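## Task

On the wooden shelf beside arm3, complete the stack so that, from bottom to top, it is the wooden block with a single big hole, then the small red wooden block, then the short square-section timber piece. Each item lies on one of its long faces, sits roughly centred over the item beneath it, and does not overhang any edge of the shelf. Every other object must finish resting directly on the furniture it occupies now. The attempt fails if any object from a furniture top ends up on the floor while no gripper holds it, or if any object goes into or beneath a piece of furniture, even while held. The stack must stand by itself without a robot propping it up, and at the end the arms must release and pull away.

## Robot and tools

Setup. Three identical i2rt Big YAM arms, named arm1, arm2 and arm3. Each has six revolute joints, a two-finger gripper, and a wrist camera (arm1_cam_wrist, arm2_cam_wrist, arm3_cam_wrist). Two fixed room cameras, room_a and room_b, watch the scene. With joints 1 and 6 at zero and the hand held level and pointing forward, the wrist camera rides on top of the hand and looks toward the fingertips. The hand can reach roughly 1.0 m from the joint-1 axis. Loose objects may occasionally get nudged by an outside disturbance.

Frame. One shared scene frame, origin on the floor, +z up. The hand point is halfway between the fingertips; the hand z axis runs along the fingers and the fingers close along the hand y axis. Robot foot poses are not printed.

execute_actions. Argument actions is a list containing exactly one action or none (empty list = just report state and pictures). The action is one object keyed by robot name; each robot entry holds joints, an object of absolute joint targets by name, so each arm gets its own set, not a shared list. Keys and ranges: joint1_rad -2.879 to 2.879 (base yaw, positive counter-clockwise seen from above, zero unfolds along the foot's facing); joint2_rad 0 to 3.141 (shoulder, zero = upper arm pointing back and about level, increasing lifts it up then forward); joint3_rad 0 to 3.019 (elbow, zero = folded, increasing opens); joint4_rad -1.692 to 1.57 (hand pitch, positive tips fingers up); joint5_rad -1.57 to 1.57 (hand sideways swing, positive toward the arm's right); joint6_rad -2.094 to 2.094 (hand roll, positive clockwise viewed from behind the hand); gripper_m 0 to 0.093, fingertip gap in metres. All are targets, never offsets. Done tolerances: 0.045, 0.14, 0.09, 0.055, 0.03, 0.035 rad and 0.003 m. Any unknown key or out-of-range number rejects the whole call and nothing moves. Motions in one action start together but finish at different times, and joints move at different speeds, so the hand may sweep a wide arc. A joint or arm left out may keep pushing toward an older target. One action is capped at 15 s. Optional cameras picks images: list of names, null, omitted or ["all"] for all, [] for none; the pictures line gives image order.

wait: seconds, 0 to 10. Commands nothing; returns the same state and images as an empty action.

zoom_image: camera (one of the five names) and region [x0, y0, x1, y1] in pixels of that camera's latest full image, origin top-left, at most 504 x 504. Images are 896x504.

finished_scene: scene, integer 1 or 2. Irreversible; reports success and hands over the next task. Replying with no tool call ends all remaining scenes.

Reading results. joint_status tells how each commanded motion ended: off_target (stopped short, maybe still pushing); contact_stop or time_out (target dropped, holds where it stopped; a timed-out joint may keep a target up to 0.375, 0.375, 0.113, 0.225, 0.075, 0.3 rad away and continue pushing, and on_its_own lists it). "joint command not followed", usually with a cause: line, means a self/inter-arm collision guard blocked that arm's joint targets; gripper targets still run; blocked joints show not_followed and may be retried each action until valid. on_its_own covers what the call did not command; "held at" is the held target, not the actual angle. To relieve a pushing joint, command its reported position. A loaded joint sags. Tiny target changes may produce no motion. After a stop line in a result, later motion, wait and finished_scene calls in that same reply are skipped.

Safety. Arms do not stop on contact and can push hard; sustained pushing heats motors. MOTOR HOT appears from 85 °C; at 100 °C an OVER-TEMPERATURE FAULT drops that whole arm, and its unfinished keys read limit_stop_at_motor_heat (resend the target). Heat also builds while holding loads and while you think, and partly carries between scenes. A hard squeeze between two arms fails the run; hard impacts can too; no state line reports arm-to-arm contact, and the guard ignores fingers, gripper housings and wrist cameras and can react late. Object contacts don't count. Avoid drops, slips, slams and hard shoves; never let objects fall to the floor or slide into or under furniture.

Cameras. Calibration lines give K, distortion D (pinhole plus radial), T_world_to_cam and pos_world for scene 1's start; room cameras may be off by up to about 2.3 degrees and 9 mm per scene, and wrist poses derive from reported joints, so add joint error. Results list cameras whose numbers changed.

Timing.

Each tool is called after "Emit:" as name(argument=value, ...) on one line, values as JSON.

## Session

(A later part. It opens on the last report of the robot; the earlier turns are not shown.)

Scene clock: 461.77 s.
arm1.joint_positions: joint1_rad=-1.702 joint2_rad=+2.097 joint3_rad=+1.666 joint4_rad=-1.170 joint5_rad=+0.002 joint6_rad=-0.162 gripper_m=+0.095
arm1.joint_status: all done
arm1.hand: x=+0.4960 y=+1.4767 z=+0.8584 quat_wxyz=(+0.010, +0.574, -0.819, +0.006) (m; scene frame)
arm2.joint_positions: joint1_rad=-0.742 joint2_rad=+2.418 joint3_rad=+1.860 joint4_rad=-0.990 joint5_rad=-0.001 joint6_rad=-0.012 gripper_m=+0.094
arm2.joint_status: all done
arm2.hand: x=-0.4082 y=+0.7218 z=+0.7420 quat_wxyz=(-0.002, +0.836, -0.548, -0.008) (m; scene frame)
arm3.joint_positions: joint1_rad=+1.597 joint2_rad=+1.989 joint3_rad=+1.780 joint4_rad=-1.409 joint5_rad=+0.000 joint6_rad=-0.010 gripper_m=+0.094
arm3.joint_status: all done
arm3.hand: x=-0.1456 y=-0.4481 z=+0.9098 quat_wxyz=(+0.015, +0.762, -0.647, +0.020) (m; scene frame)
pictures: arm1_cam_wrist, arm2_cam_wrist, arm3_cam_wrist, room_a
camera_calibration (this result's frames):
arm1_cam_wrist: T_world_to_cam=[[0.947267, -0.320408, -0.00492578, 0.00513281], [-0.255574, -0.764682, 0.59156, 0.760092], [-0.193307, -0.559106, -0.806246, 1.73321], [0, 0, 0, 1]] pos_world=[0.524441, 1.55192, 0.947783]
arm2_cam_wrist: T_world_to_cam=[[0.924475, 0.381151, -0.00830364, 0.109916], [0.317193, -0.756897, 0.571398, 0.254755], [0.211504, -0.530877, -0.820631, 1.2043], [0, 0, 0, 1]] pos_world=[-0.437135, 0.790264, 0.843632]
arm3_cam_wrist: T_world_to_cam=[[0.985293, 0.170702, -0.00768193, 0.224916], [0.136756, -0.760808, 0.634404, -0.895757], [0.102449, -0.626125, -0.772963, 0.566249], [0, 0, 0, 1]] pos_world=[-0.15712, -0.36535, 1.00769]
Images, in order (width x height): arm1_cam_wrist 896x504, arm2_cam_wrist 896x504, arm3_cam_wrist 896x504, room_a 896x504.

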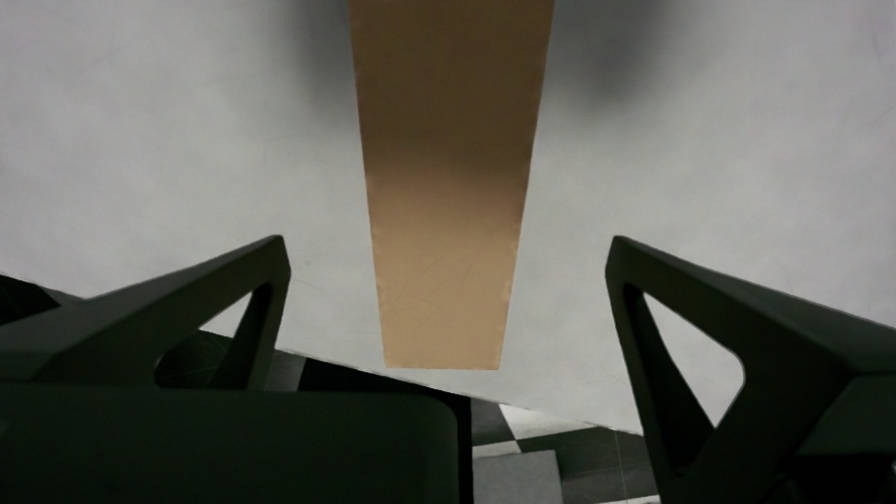

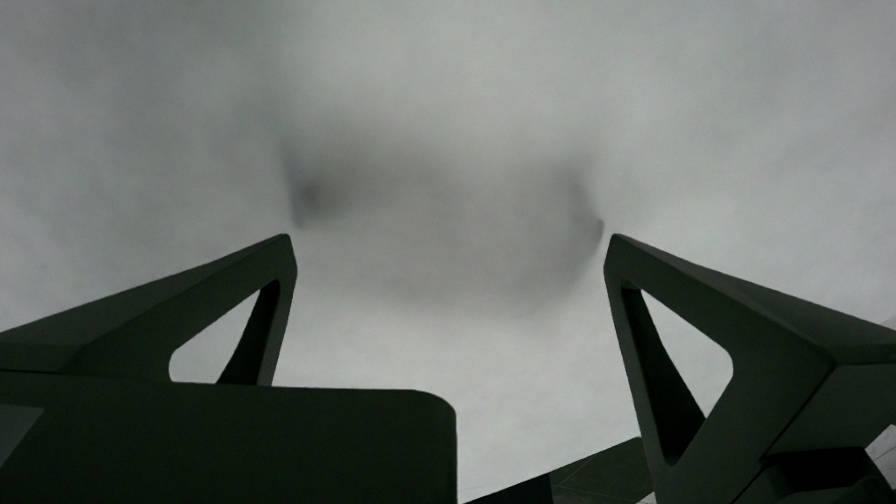

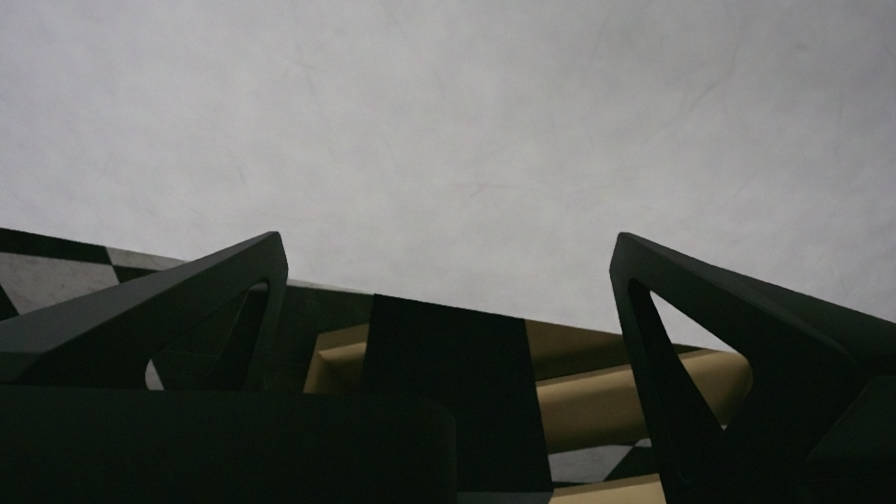

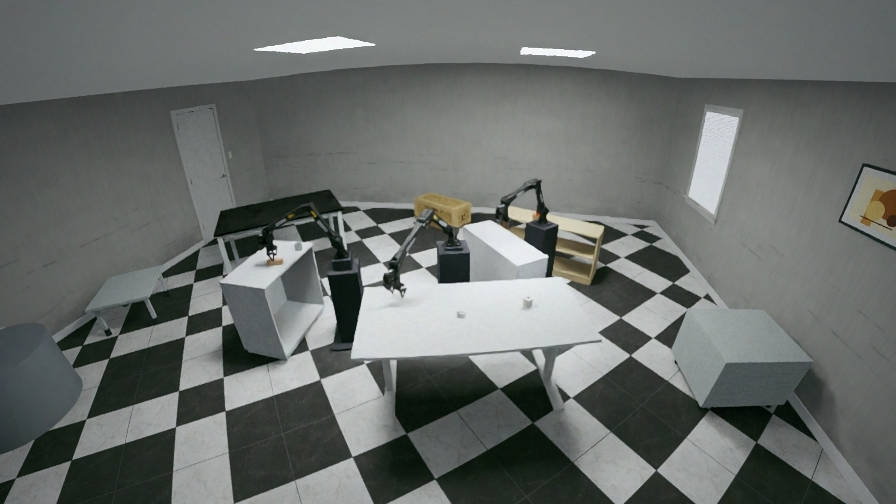

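Emit:
execute_actions(actions=[])

Scene clock: 491.37 s.
arm1.joint_positions: joint1_rad=-1.702 joint2_rad=+2.097 joint3_rad=+1.666 joint4_rad=-1.170 joint5_rad=+0.002 joint6_rad=-0.162 gripper_m=+0.095
arm1.joint_status: all done
arm1.hand: x=+0.4960 y=+1.4767 z=+0.8584 quat_wxyz=(+0.010, +0.574, -0.819, +0.006) (m; scene frame)
arm2.joint_positions: joint1_rad=-0.742 joint2_rad=+2.418 joint3_rad=+1.860 joint4_rad=-0.990 joint5_rad=-0.001 joint6_rad=-0.012 gripper_m=+0.094
arm2.joint_status: all done
arm2.hand: x=-0.4082 y=+0.7218 z=+0.7420 quat_wxyz=(-0.002, +0.836, -0.548, -0.008) (m; scene frame)
arm3.joint_positions: joint1_rad=+1.597 joint2_rad=+1.989 joint3_rad=+1.780 joint4_rad=-1.409 joint5_rad=+0.000 joint6_rad=-0.010 gripper_m=+0.094
arm3.joint_status: all done
arm3.hand: x=-0.1456 y=-0.4481 z=+0.9098 quat_wxyz=(+0.015, +0.762, -0.647, +0.020) (m; scene frame)
pictures: arm1_cam_wrist, arm2_cam_wrist, arm3_cam_wrist, room_a, room_b
camera_calibration (this result's frames):
arm1_cam_wrist: T_world_to_cam=[[0.947267, -0.320408, -0.00492578, 0.00513281], [-0.255574, -0.764682, 0.59156, 0.760092], [-0.193307, -0.559106, -0.806246, 1.73321], [0, 0, 0, 1]] pos_world=[0.524441, 1.55192, 0.947783]
arm2_cam_wrist: T_world_to_cam=[[0.924475, 0.381151, -0.00830364, 0.109916], [0.317193, -0.756897, 0.571398, 0.254755], [0.211504, -0.530877, -0.820631, 1.2043], [0, 0, 0, 1]] pos_world=[-0.437135, 0.790264, 0.843632]
arm3_cam_wrist: T_world_to_cam=[[0.985293, 0.170702, -0.00768193, 0.224916], [0.136756, -0.760808, 0.634404, -0.895757], [0.102449, -0.626125, -0.772963, 0.566249], [0, 0, 0, 1]] pos_world=[-0.15712, -0.36535, 1.00769]
Images, in order (width x height): arm1_cam_wrist 896x504, arm2_cam_wrist 896x504, arm3_cam_wrist 896x504, room_a 896x504, room_b 896x504.

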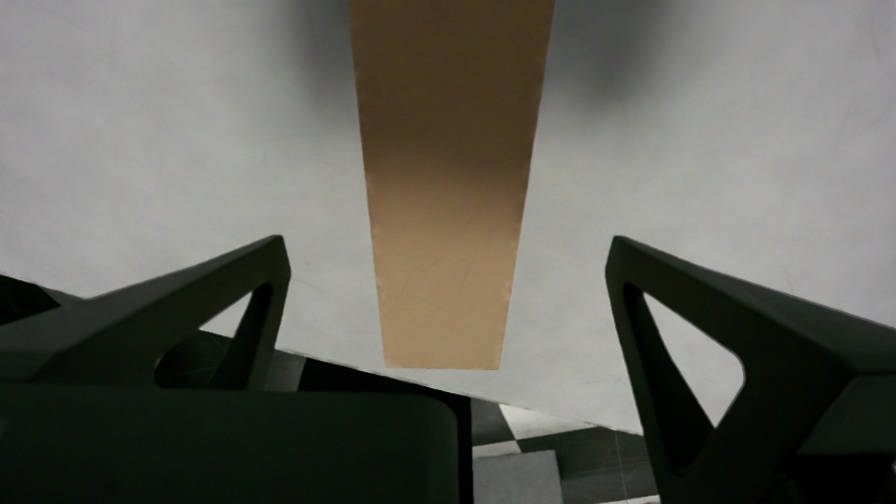

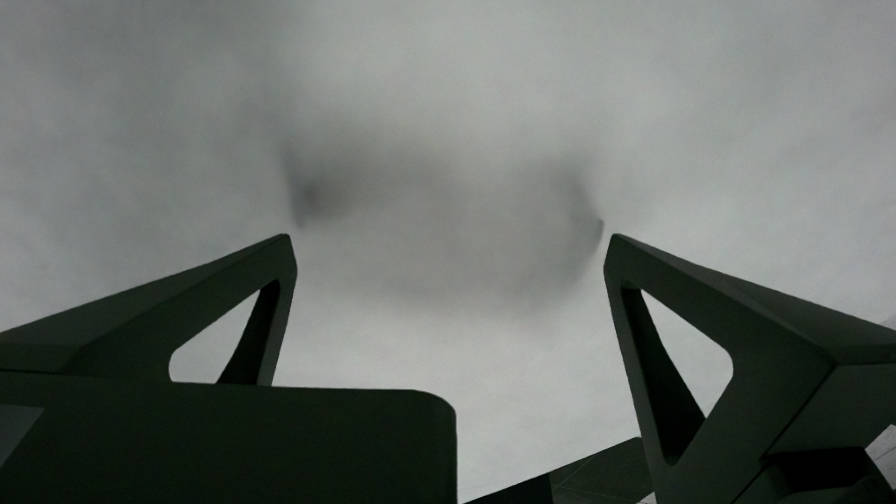

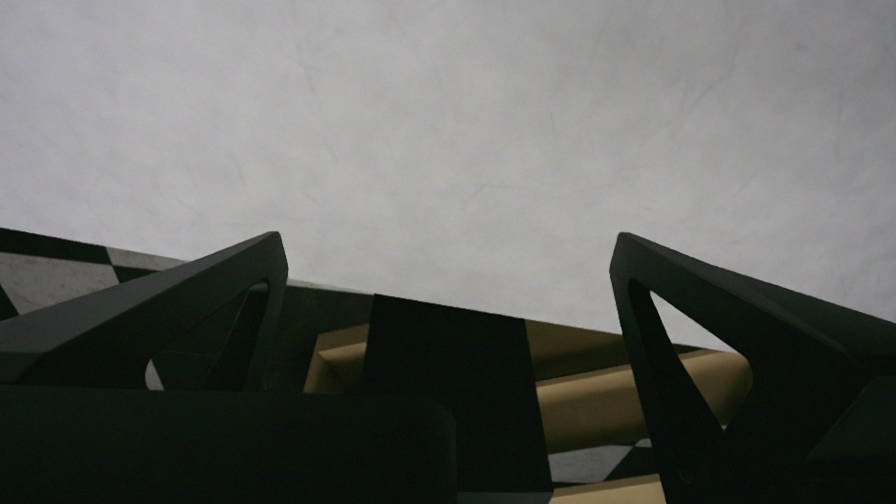

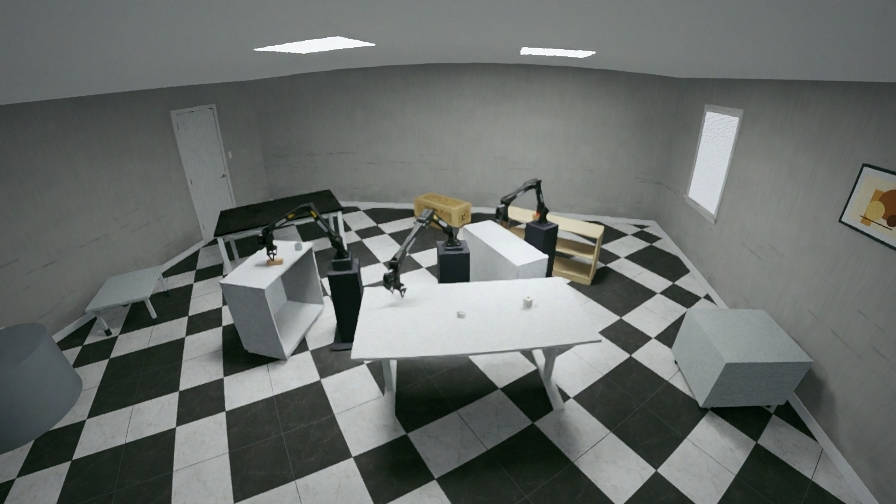

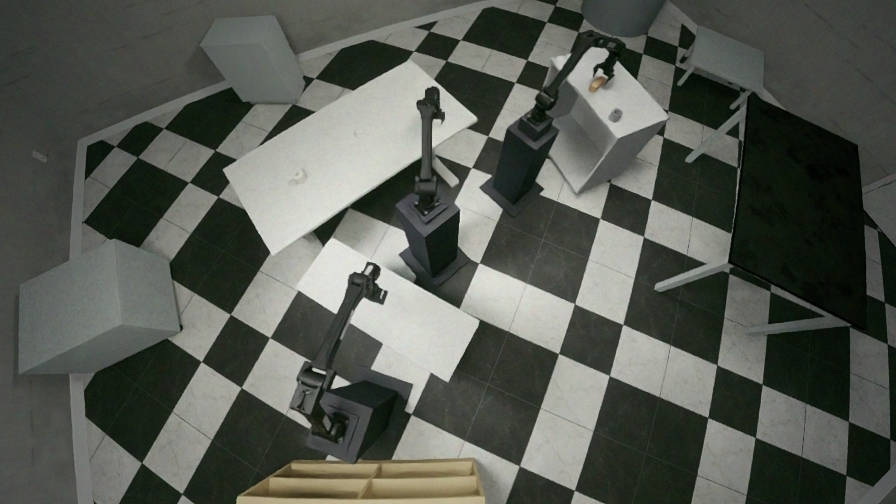

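Emit:
execute_actions(actions=[{"arm1":{"joints":{"joint2_rad":2.175,"joint3_rad":1.633,"joint4_rad":-0.995}},"arm2":{"joints":{"joint2_rad":2.44,"joint4_rad":-0.985}},"arm3":{"joints":{"joint2_rad":2.045,"joint3_rad":1.69,"joint4_rad":-1.19}}}], cameras=["arm1_cam_wrist","arm2_cam_wrist","arm3_cam_wrist"])

Scene clock: 515.03 s.
arm1.joint_positions: joint1_rad=-1.702 joint2_rad=+2.165 joint3_rad=+1.630 joint4_rad=-1.014 joint5_rad=+0.002 joint6_rad=-0.162 gripper_m=+0.095
arm1.joint_status: all done
arm1.hand: x=+0.5030 y=+1.4893 z=+0.8059 quat_wxyz=(-0.013, +0.574, -0.819, -0.006) (m; scene frame)
arm2.joint_positions: joint1_rad=-0.742 joint2_rad=+2.425 joint3_rad=+1.860 joint4_rad=-0.990 joint5_rad=-0.001 joint6_rad=-0.012 gripper_m=+0.094
arm2.joint_status: all done
arm2.hand: x=-0.4075 y=+0.7200 z=+0.7373 quat_wxyz=(+0.000, +0.837, -0.548, -0.005) (m; scene frame)
arm3.joint_positions: joint1_rad=+1.597 joint2_rad=+2.069 joint3_rad=+1.675 joint4_rad=-1.205 joint5_rad=+0.000 joint6_rad=-0.010 gripper_m=+0.094
arm3.joint_status: all done
arm3.hand: x=-0.1465 y=-0.4396 z=+0.8241 quat_wxyz=(+0.008, +0.762, -0.647, +0.013) (m; scene frame)
pictures: arm1_cam_wrist, arm2_cam_wrist, arm3_cam_wrist
camera_calibration (this result's frames):
arm1_cam_wrist: T_world_to_cam=[[0.947255, -0.320445, 0.00480943, -0.00551349], [-0.270389, -0.791051, 0.548751, 0.883777], [-0.17204, -0.521108, -0.835972, 1.65594], [0, 0, 0, 1]] pos_world=[0.529074, 1.56027, 0.899373]
arm2_cam_wrist: T_world_to_cam=[[0.924482, 0.381135, -0.00824709, 0.109863], [0.315608, -0.753047, 0.577331, 0.24816], [0.213831, -0.536335, -0.816469, 1.20115], [0, 0, 0, 1]] pos_world=[-0.436731, 0.789224, 0.838339]
arm3_cam_wrist: T_world_to_cam=[[0.985254, 0.170945, -0.00731241, 0.223474], [0.138726, -0.773081, 0.618952, -0.827133], [0.100153, -0.610839, -0.785395, 0.522006], [0, 0, 0, 1]] pos_world=[-0.157715, -0.358781, 0.923571]
Images, in order (width x height): arm1_cam_wrist 896x504, arm2_cam_wrist 896x504, arm3_cam_wrist 896x504.

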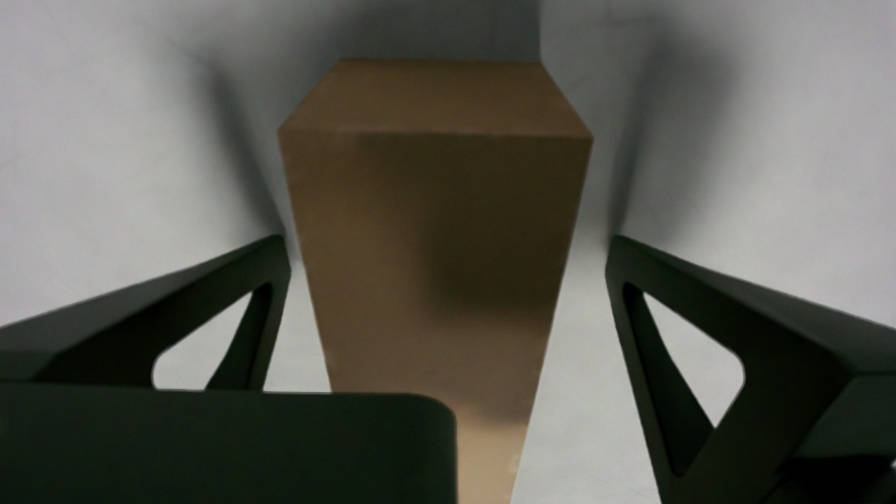

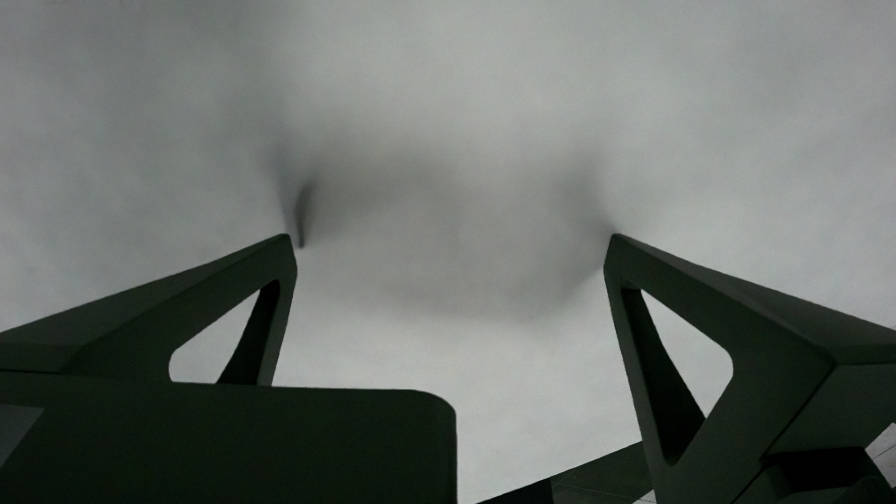

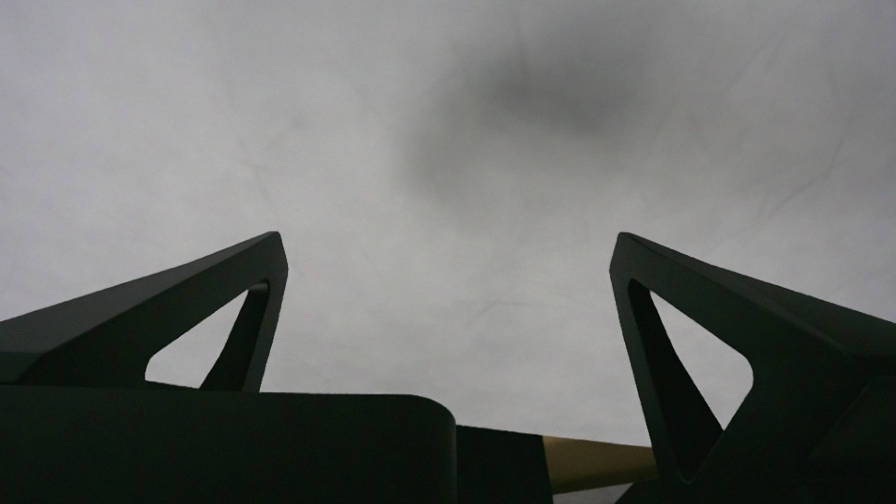

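Emit:
zoom_image(camera="arm1_cam_wrist", region=[196, 0, 700, 504])

Emit:
zoom_image(camera="arm2_cam_wrist", region=[200, 100, 700, 400])

Region (196, 0, 700, 504) of arm1_cam_wrist's 896x504 image, scaled by 1.000.

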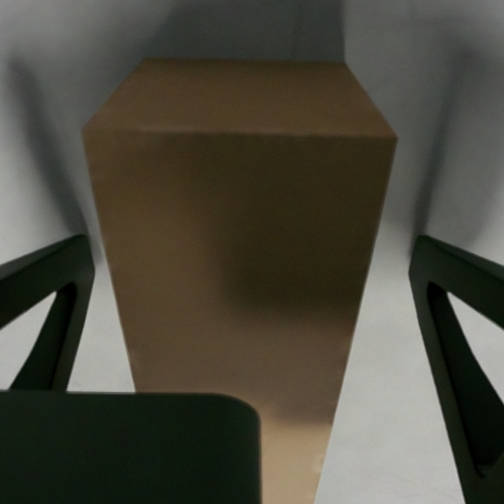

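Region (200, 100, 700, 400) of arm2_cam_wrist's 896x504 image, scaled by 1.008, with more detail than that image has; it fills the top 302 rows of this view, and the rest is white.

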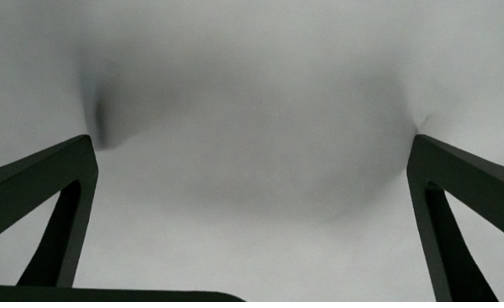

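Emit:
execute_actions(actions=[{"arm1":{"joints":{"joint2_rad":2.138,"joint3_rad":1.59,"joint4_rad":-1.0}},"arm2":{"joints":{"joint2_rad":2.46,"joint4_rad":-0.97}},"arm3":{"joints":{"joint2_rad":2.092,"joint3_rad":1.68,"joint4_rad":-1.105}}}], cameras=["arm1_cam_wrist","arm2_cam_wrist","arm3_cam_wrist"])

Scene clock: 605.83 s.
arm1.joint_positions: joint1_rad=-1.703 joint2_rad=+2.154 joint3_rad=+1.603 joint4_rad=-1.011 joint5_rad=+0.003 joint6_rad=-0.167 gripper_m=+0.095
arm1.joint_status: all done
arm1.hand: x=+0.4991 y=+1.4807 z=+0.8032 quat_wxyz=(-0.008, +0.575, -0.818, -0.002) (m; scene frame)
arm2.joint_positions: joint1_rad=-0.742 joint2_rad=+2.430 joint3_rad=+1.860 joint4_rad=-0.980 joint5_rad=+0.000 joint6_rad=-0.012 gripper_m=+0.094
arm2.joint_status: all done
arm2.hand: x=-0.4077 y=+0.7211 z=+0.7341 quat_wxyz=(-0.001, +0.836, -0.548, -0.007) (m; scene frame)
arm3.joint_positions: joint1_rad=+1.597 joint2_rad=+2.094 joint3_rad=+1.675 joint4_rad=-1.121 joint5_rad=+0.000 joint6_rad=-0.010 gripper_m=+0.094
arm3.joint_status: all done
arm3.hand: x=-0.1492 y=-0.4217 z=+0.8095 quat_wxyz=(-0.011, +0.762, -0.647, -0.010) (m; scene frame)
pictures: arm1_cam_wrist, arm2_cam_wrist, arm3_cam_wrist
camera_calibration (this result's frames):
arm1_cam_wrist: T_world_to_cam=[[0.94837, -0.317151, 0.00324138, -0.00877355], [-0.264584, -0.785462, 0.559504, 0.857579], [-0.174901, -0.531474, -0.828822, 1.65964], [0, 0, 0, 1]] pos_world=[0.525496, 1.55287, 0.895759]
arm2_cam_wrist: T_world_to_cam=[[0.924637, 0.380782, -0.00714353, 0.109175], [0.315709, -0.755861, 0.573587, 0.255706], [0.213012, -0.532615, -0.819114, 1.19806], [0, 0, 0, 1]] pos_world=[-0.436876, 0.78981, 0.835455]
arm3_cam_wrist: T_world_to_cam=[[0.985142, 0.171629, -0.0061756, 0.222307], [0.144357, -0.808047, 0.571157, -0.779071], [0.0930372, -0.563563, -0.820817, 0.569365], [0, 0, 0, 1]] pos_world=[-0.159512, -0.346808, 0.91369]
Images, in order (width x height): arm1_cam_wrist 896x504, arm2_cam_wrist 896x504, arm3_cam_wrist 896x504.

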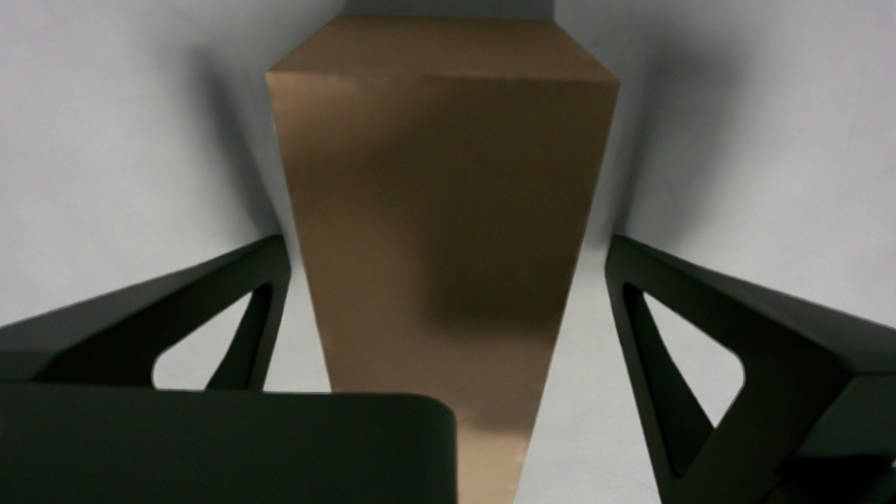

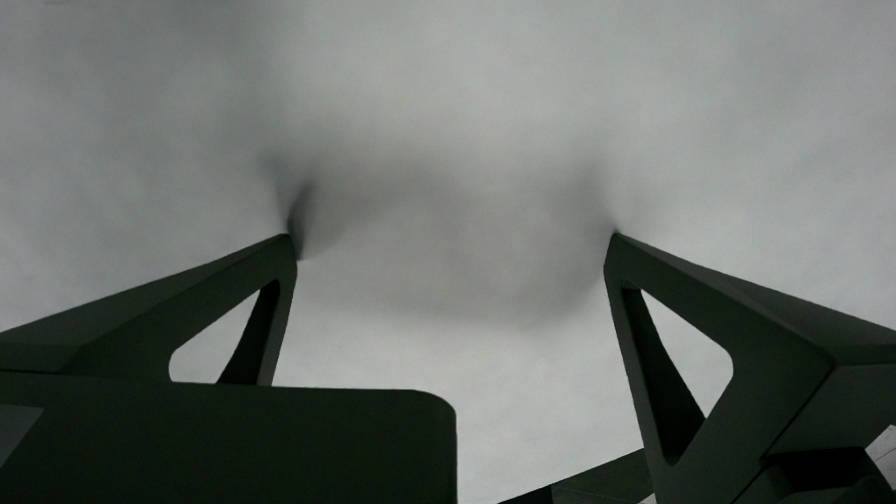

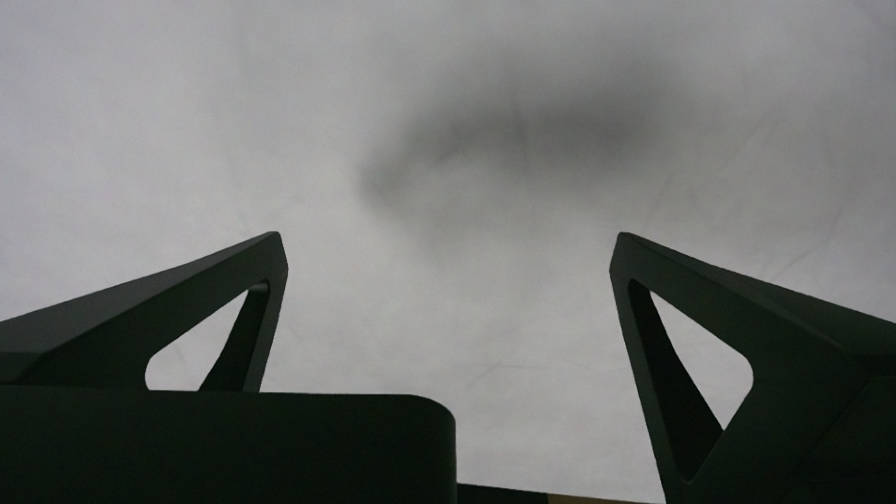

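Emit:
execute_actions(actions=[{"arm1":{"joints":{"gripper_m":0.036}},"arm2":{"joints":{"joint2_rad":2.12}},"arm3":{"joints":{"joint2_rad":2.125,"joint3_rad":1.68,"joint4_rad":-1.135}}}], cameras=["arm1_cam_wrist","arm3_cam_wrist"])

Scene clock: 647.70 s.
arm1.joint_positions: joint1_rad=-1.707 joint2_rad=+2.154 joint3_rad=+1.602 joint4_rad=-1.011 joint5_rad=+0.003 joint6_rad=-0.167 gripper_m=+0.046
arm1.joint_status: gripper_m off_target (ended at +0.046, target +0.036)
arm1.hand: x=+0.5009 y=+1.4792 z=+0.8031 quat_wxyz=(-0.007, +0.574, -0.819, -0.002) (m; scene frame)
arm2.joint_positions: joint1_rad=-0.742 joint2_rad=+2.126 joint3_rad=+1.845 joint4_rad=-0.976 joint5_rad=+0.000 joint6_rad=-0.012 gripper_m=+0.094
arm2.joint_status: all done
arm2.hand: x=-0.4237 y=+0.7620 z=+0.9358 quat_wxyz=(-0.083, +0.826, -0.542, -0.128) (m; scene frame)
arm3.joint_positions: joint1_rad=+1.597 joint2_rad=+2.131 joint3_rad=+1.675 joint4_rad=-1.123 joint5_rad=+0.000 joint6_rad=-0.010 gripper_m=+0.094
arm3.joint_status: all done
arm3.hand: x=-0.1484 y=-0.4265 z=+0.7873 quat_wxyz=(+0.001, +0.762, -0.647, +0.005) (m; scene frame)
pictures: arm1_cam_wrist, arm3_cam_wrist
camera_calibration (this result's frames):
arm1_cam_wrist: T_world_to_cam=[[0.947279, -0.320397, 0.00270318, -0.0051446], [-0.266867, -0.784288, 0.560066, 0.8559], [-0.177324, -0.53126, -0.828444, 1.65962], [0, 0, 0, 1]] pos_world=[0.527574, 1.55131, 0.895552]
arm3_cam_wrist: T_world_to_cam=[[0.985214, 0.171189, -0.0069236, 0.222567], [0.140723, -0.785502, 0.602647, -0.786072], [0.0977281, -0.59471, -0.797978, 0.517717], [0, 0, 0, 1]] pos_world=[-0.159254, -0.347671, 0.888391]
Images, in order (width x height): arm1_cam_wrist 896x504, arm3_cam_wrist 896x504.

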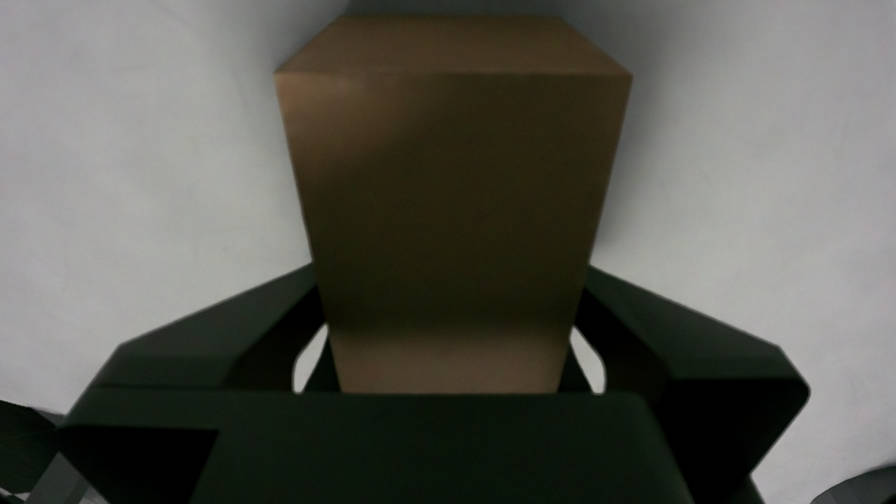

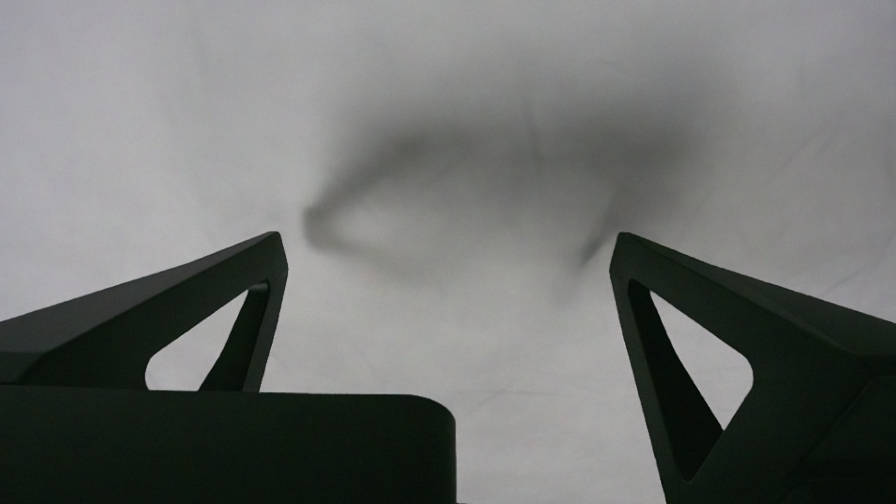

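Emit:
execute_actions(actions=[{"arm1":{"joints":{"joint2_rad":1.95,"joint3_rad":1.73,"joint4_rad":-1.308}},"arm2":{"joints":{"joint1_rad":0.2}},"arm3":{"joints":{"joint2_rad":2.15,"joint4_rad":-1.12}}}], cameras=["arm1_cam_wrist","arm3_cam_wrist","room_a"])

Scene clock: 669.80 s.
arm1.joint_positions: joint1_rad=-1.707 joint2_rad=+1.938 joint3_rad=+1.696 joint4_rad=-1.291 joint5_rad=+0.003 joint6_rad=-0.167 gripper_m=+0.046
arm1.joint_status: all done
arm1.hand: x=+0.4941 y=+1.4669 z=+0.9621 quat_wxyz=(-0.021, +0.574, -0.819, -0.009) (m; scene frame)
arm2.joint_positions: joint1_rad=+0.192 joint2_rad=+2.126 joint3_rad=+1.845 joint4_rad=-0.973 joint5_rad=+0.000 joint6_rad=-0.010 gripper_m=+0.094
arm2.joint_status: all done
arm2.hand: x=-0.8459 y=+0.2672 z=+0.9414 quat_wxyz=(-0.015, +0.981, -0.113, -0.157) (m; scene frame)
arm3.joint_positions: joint1_rad=+1.596 joint2_rad=+2.146 joint3_rad=+1.675 joint4_rad=-1.123 joint5_rad=-0.001 joint6_rad=-0.009 gripper_m=+0.094
arm3.joint_status: all done
arm3.hand: x=-0.1473 y=-0.4285 z=+0.7779 quat_wxyz=(+0.007, +0.762, -0.648, +0.011) (m; scene frame)
pictures: arm1_cam_wrist, arm3_cam_wrist, room_a
camera_calibration (this result's frames):
arm1_cam_wrist: T_world_to_cam=[[0.947192, -0.32056, 0.00823663, -0.0080944], [-0.274825, -0.798286, 0.535921, 0.803061], [-0.16522, -0.509884, -0.844228, 1.76148], [0, 0, 0, 1]] pos_world=[0.519399, 1.53663, 1.05678]
arm3_cam_wrist: T_world_to_cam=[[0.985564, 0.169095, -0.00834981, 0.222012], [0.138397, -0.77627, 0.615021, -0.788149], [0.0975153, -0.607298, -0.788467, 0.496148], [0, 0, 0, 1]] pos_world=[-0.158112, -0.348048, 0.877778]
Images, in order (width x height): arm1_cam_wrist 896x504, arm3_cam_wrist 896x504, room_a 896x504.

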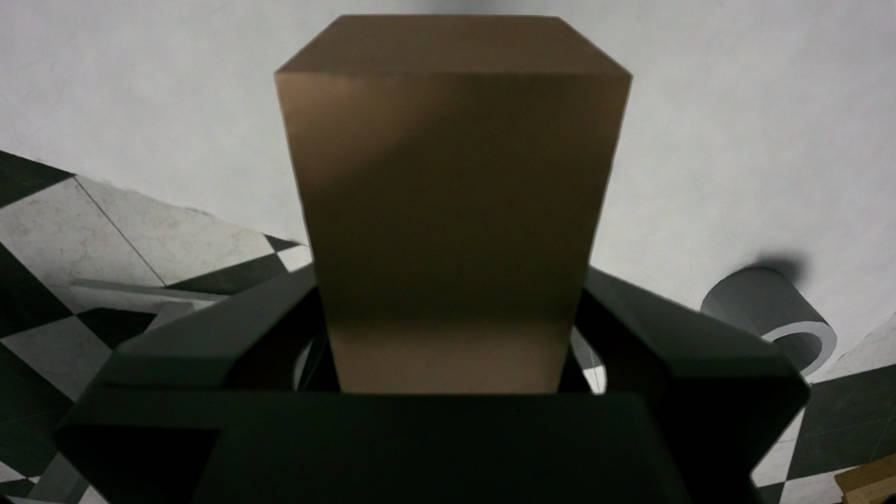

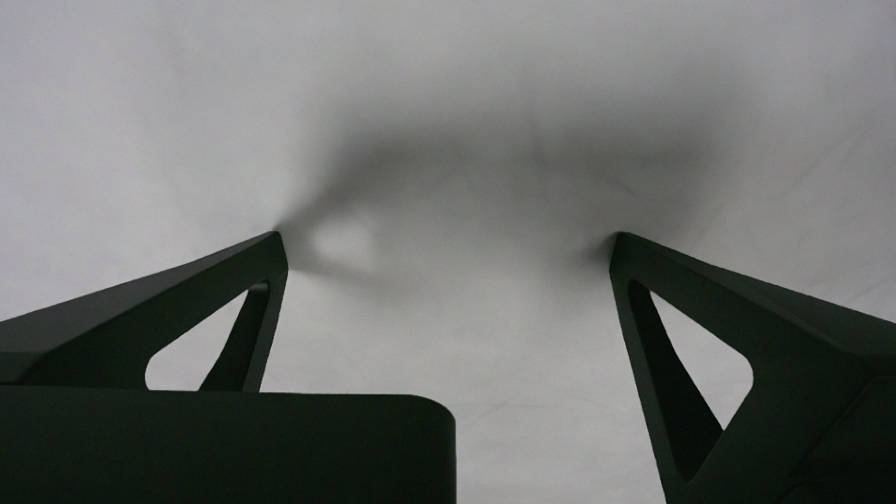

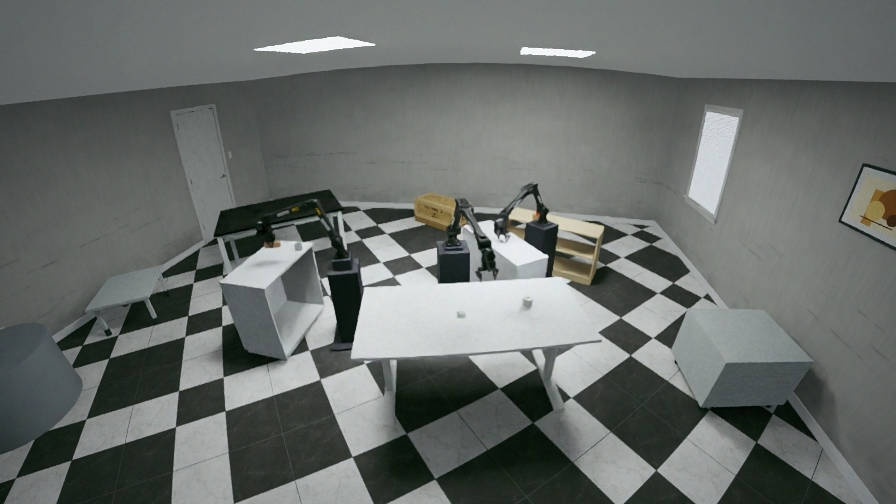

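Emit:
execute_actions(actions=[{"arm1":{"joints":{"joint1_rad":0.748,"joint2_rad":2.115,"joint3_rad":1.765,"joint4_rad":-1.18}},"arm2":{"joints":{"joint6_rad":1.46}},"arm3":{"joints":{"joint2_rad":1.9}}}], cameras=["arm1_cam_wrist","room_a"])

Scene clock: 715.77 s.
arm1.joint_positions: joint1_rad=+0.749 joint2_rad=+2.146 joint3_rad=+1.739 joint4_rad=-1.179 joint5_rad=+0.000 joint6_rad=-0.167 gripper_m=+0.046
arm1.joint_status: all done
arm1.hand: x=-0.3922 y=+0.7170 z=+0.8468 quat_wxyz=(-0.003, +0.964, +0.265, +0.010) (m; scene frame)
arm2.joint_positions: joint1_rad=+0.192 joint2_rad=+2.126 joint3_rad=+1.845 joint4_rad=-0.973 joint5_rad=+0.000 joint6_rad=+1.447 gripper_m=+0.094
arm2.joint_status: all done
arm2.hand: x=-0.8459 y=+0.2672 z=+0.9414 quat_wxyz=(+0.094, +0.657, -0.737, -0.127) (m; scene frame)
arm3.joint_positions: joint1_rad=+1.596 joint2_rad=+1.909 joint3_rad=+1.658 joint4_rad=-1.123 joint5_rad=-0.001 joint6_rad=-0.009 gripper_m=+0.094
arm3.joint_status: all done
arm3.hand: x=-0.1495 y=-0.4181 z=+0.9154 quat_wxyz=(-0.065, +0.758, -0.645, -0.073) (m; scene frame)
pictures: arm1_cam_wrist, room_a
camera_calibration (this result's frames):
arm1_cam_wrist: T_world_to_cam=[[-0.530613, 0.847613, -0.00145925, -0.817024], [0.684376, 0.42944, 0.589246, -0.526566], [0.500079, 0.311663, -0.807952, 0.776469], [0, 0, 0, 1]] pos_world=[-0.46145, 0.676651, 0.936435]
Images, in order (width x height): arm1_cam_wrist 896x504, room_a 896x504.

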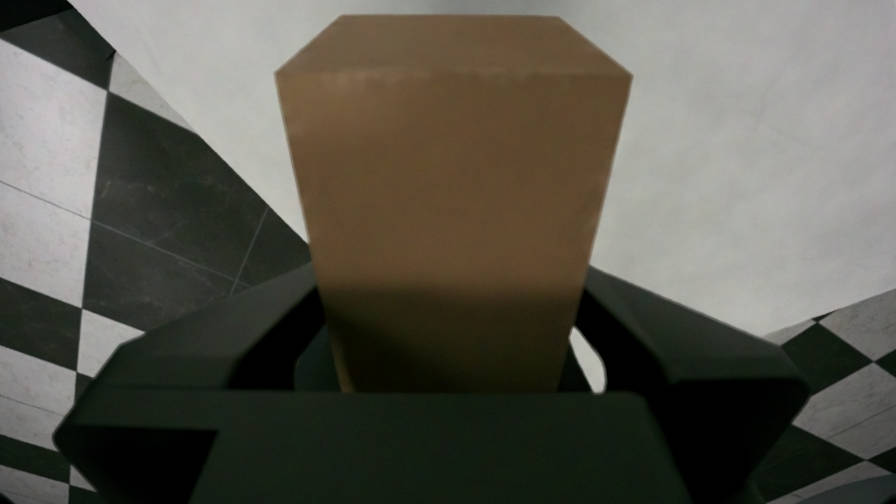

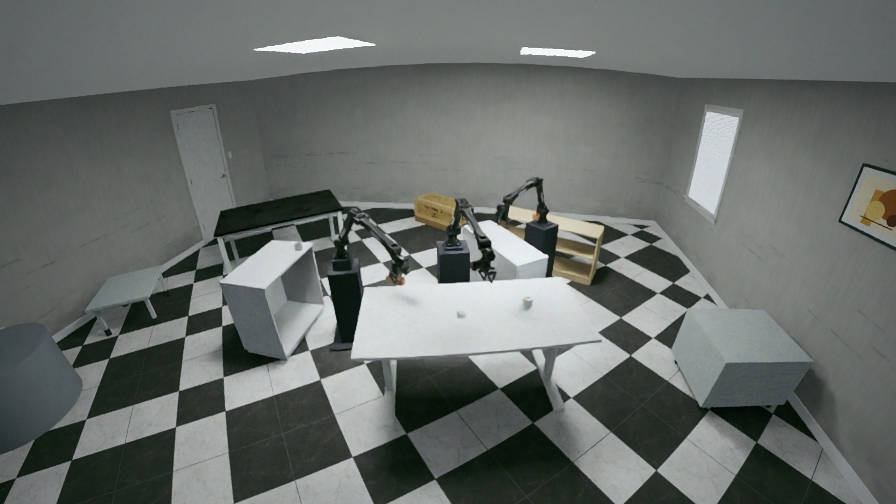

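Emit:
execute_actions(actions=[{"arm1":{"joints":{"joint2_rad":2.262,"joint3_rad":1.81,"joint4_rad":-1.045}},"arm3":{"joints":{"joint1_rad":0.55}}}], cameras=["arm1_cam_wrist","room_a"])

Scene clock: 764.70 s.
arm1.joint_positions: joint1_rad=+0.749 joint2_rad=+2.271 joint3_rad=+1.769 joint4_rad=-1.061 joint5_rad=+0.000 joint6_rad=-0.167 gripper_m=+0.046
arm1.joint_status: all done
arm1.hand: x=-0.4133 y=+0.7091 z=+0.7795 quat_wxyz=(-0.002, +0.964, +0.265, -0.002) (m; scene frame)
arm2.joint_positions: joint1_rad=+0.192 joint2_rad=+2.126 joint3_rad=+1.845 joint4_rad=-0.973 joint5_rad=+0.000 joint6_rad=+1.447 gripper_m=+0.094
arm2.joint_status: not commanded
arm2.hand: x=-0.8459 y=+0.2672 z=+0.9414 quat_wxyz=(+0.094, +0.657, -0.737, -0.127) (m; scene frame)
arm3.joint_positions: joint1_rad=+0.544 joint2_rad=+1.909 joint3_rad=+1.658 joint4_rad=-1.123 joint5_rad=+0.002 joint6_rad=-0.009 gripper_m=+0.094
arm3.joint_status: all done
arm3.hand: x=+0.4394 y=-0.6502 z=+0.9188 quat_wxyz=(-0.096, +0.332, -0.938, -0.030) (m; scene frame)
pictures: arm1_cam_wrist, room_a
camera_calibration (this result's frames):
arm1_cam_wrist: T_world_to_cam=[[-0.530694, 0.847558, 0.00299805, -0.825149], [0.697112, 0.434476, 0.57032, -0.452693], [0.482077, 0.304755, -0.821417, 0.743051], [0, 0, 0, 1]] pos_world=[-0.480531, 0.669597, 0.871009]
Images, in order (width x height): arm1_cam_wrist 896x504, room_a 896x504.

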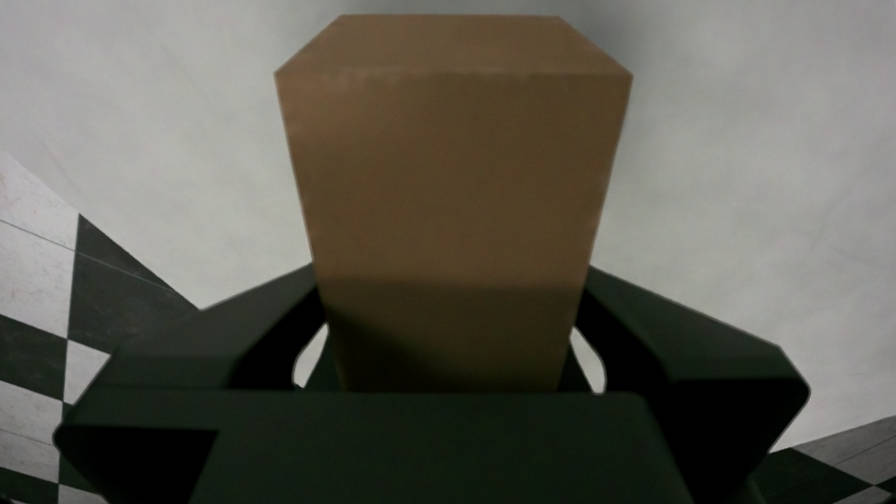

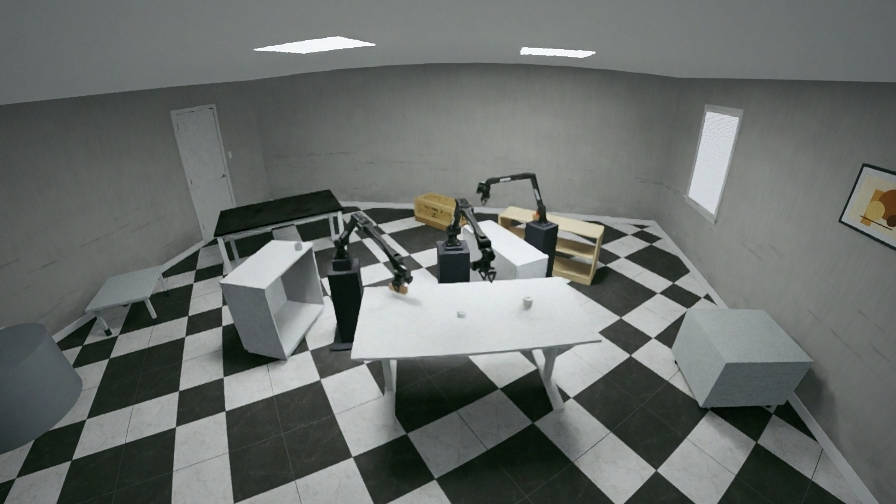

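Emit:
execute_actions(actions=[{"arm1":{"joints":{"joint2_rad":2.29,"joint4_rad":-1.03}}}], cameras=["arm1_cam_wrist"])

Scene clock: 770.47 s.
arm1.joint_positions: joint1_rad=+0.749 joint2_rad=+2.271 joint3_rad=+1.769 joint4_rad=-1.048 joint5_rad=+0.000 joint6_rad=-0.167 gripper_m=+0.046
arm1.joint_status: all done
arm1.hand: x=-0.4163 y=+0.7080 z=+0.7795 quat_wxyz=(-0.001, +0.964, +0.265, -0.008) (m; scene frame)
arm2.joint_positions: joint1_rad=+0.192 joint2_rad=+2.126 joint3_rad=+1.845 joint4_rad=-0.973 joint5_rad=+0.000 joint6_rad=+1.447 gripper_m=+0.094
arm2.joint_status: not commanded
arm2.hand: x=-0.8459 y=+0.2672 z=+0.9414 quat_wxyz=(+0.094, +0.657, -0.737, -0.127) (m; scene frame)
arm3.joint_positions: joint1_rad=+0.544 joint2_rad=+1.909 joint3_rad=+1.658 joint4_rad=-1.123 joint5_rad=+0.002 joint6_rad=-0.009 gripper_m=+0.094
arm3.joint_status: not commanded
arm3.hand: x=+0.4394 y=-0.6502 z=+0.9188 quat_wxyz=(-0.096, +0.332, -0.938, -0.030) (m; scene frame)
pictures: arm1_cam_wrist
camera_calibration (this result's frames):
arm1_cam_wrist: T_world_to_cam=[[-0.530697, 0.847544, 0.00544296, -0.827647], [0.703918, 0.437169, 0.559805, -0.441013], [0.47208, 0.300918, -0.828606, 0.749018], [0, 0, 0, 1]] pos_world=[-0.482389, 0.668872, 0.872028]
Images, in order (width x height): arm1_cam_wrist 896x504.

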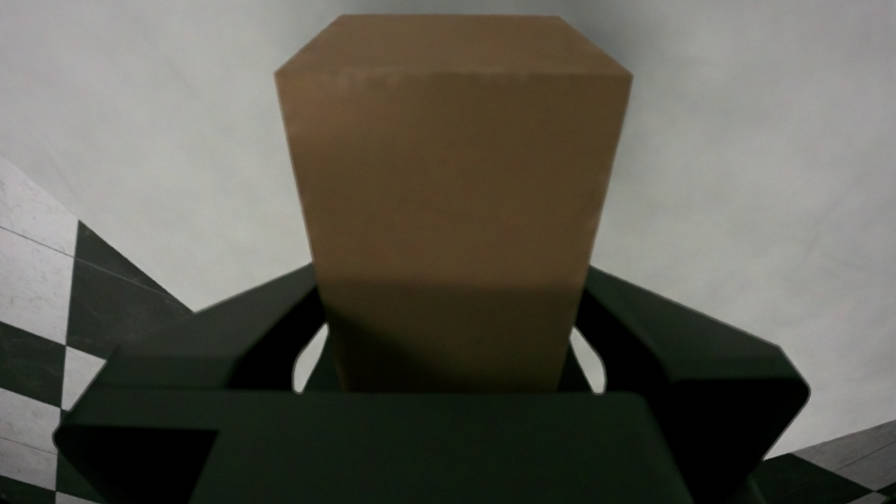

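Emit:
execute_actions(actions=[{"arm1":{"joints":{"joint2_rad":2.315}}}], cameras=["arm1_cam_wrist"])

Scene clock: 776.87 s.
arm1.joint_positions: joint1_rad=+0.749 joint2_rad=+2.302 joint3_rad=+1.769 joint4_rad=-1.048 joint5_rad=+0.000 joint6_rad=-0.167 gripper_m=+0.046
arm1.joint_status: all done
arm1.hand: x=-0.4105 y=+0.7103 z=+0.7595 quat_wxyz=(-0.003, +0.964, +0.265, +0.007) (m; scene frame)
arm2.joint_positions: joint1_rad=+0.192 joint2_rad=+2.126 joint3_rad=+1.845 joint4_rad=-0.973 joint5_rad=+0.000 joint6_rad=+1.447 gripper_m=+0.094
arm2.joint_status: not commanded
arm2.hand: x=-0.8459 y=+0.2672 z=+0.9414 quat_wxyz=(+0.094, +0.657, -0.737, -0.127) (m; scene frame)
arm3.joint_positions: joint1_rad=+0.544 joint2_rad=+1.909 joint3_rad=+1.658 joint4_rad=-1.123 joint5_rad=+0.002 joint6_rad=-0.009 gripper_m=+0.094
arm3.joint_status: not commanded
arm3.hand: x=+0.4394 y=-0.6502 z=+0.9188 quat_wxyz=(-0.096, +0.332, -0.938, -0.030) (m; scene frame)
pictures: arm1_cam_wrist
camera_calibration (this result's frames):
arm1_cam_wrist: T_world_to_cam=[[-0.530639, 0.847598, -0.000524857, -0.821942], [0.687081, 0.430509, 0.585304, -0.456447], [0.496329, 0.310224, -0.810813, 0.718841], [0, 0, 0, 1]] pos_world=[-0.479319, 0.670179, 0.849575]
Images, in order (width x height): arm1_cam_wrist 896x504.

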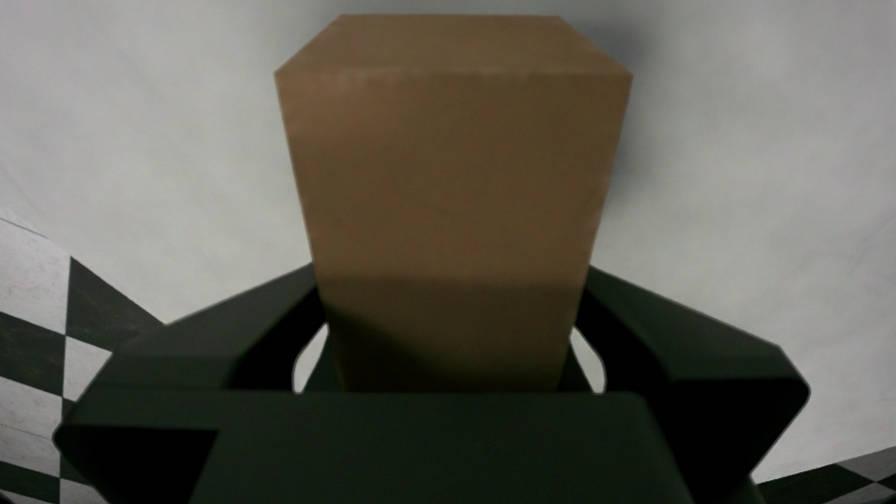

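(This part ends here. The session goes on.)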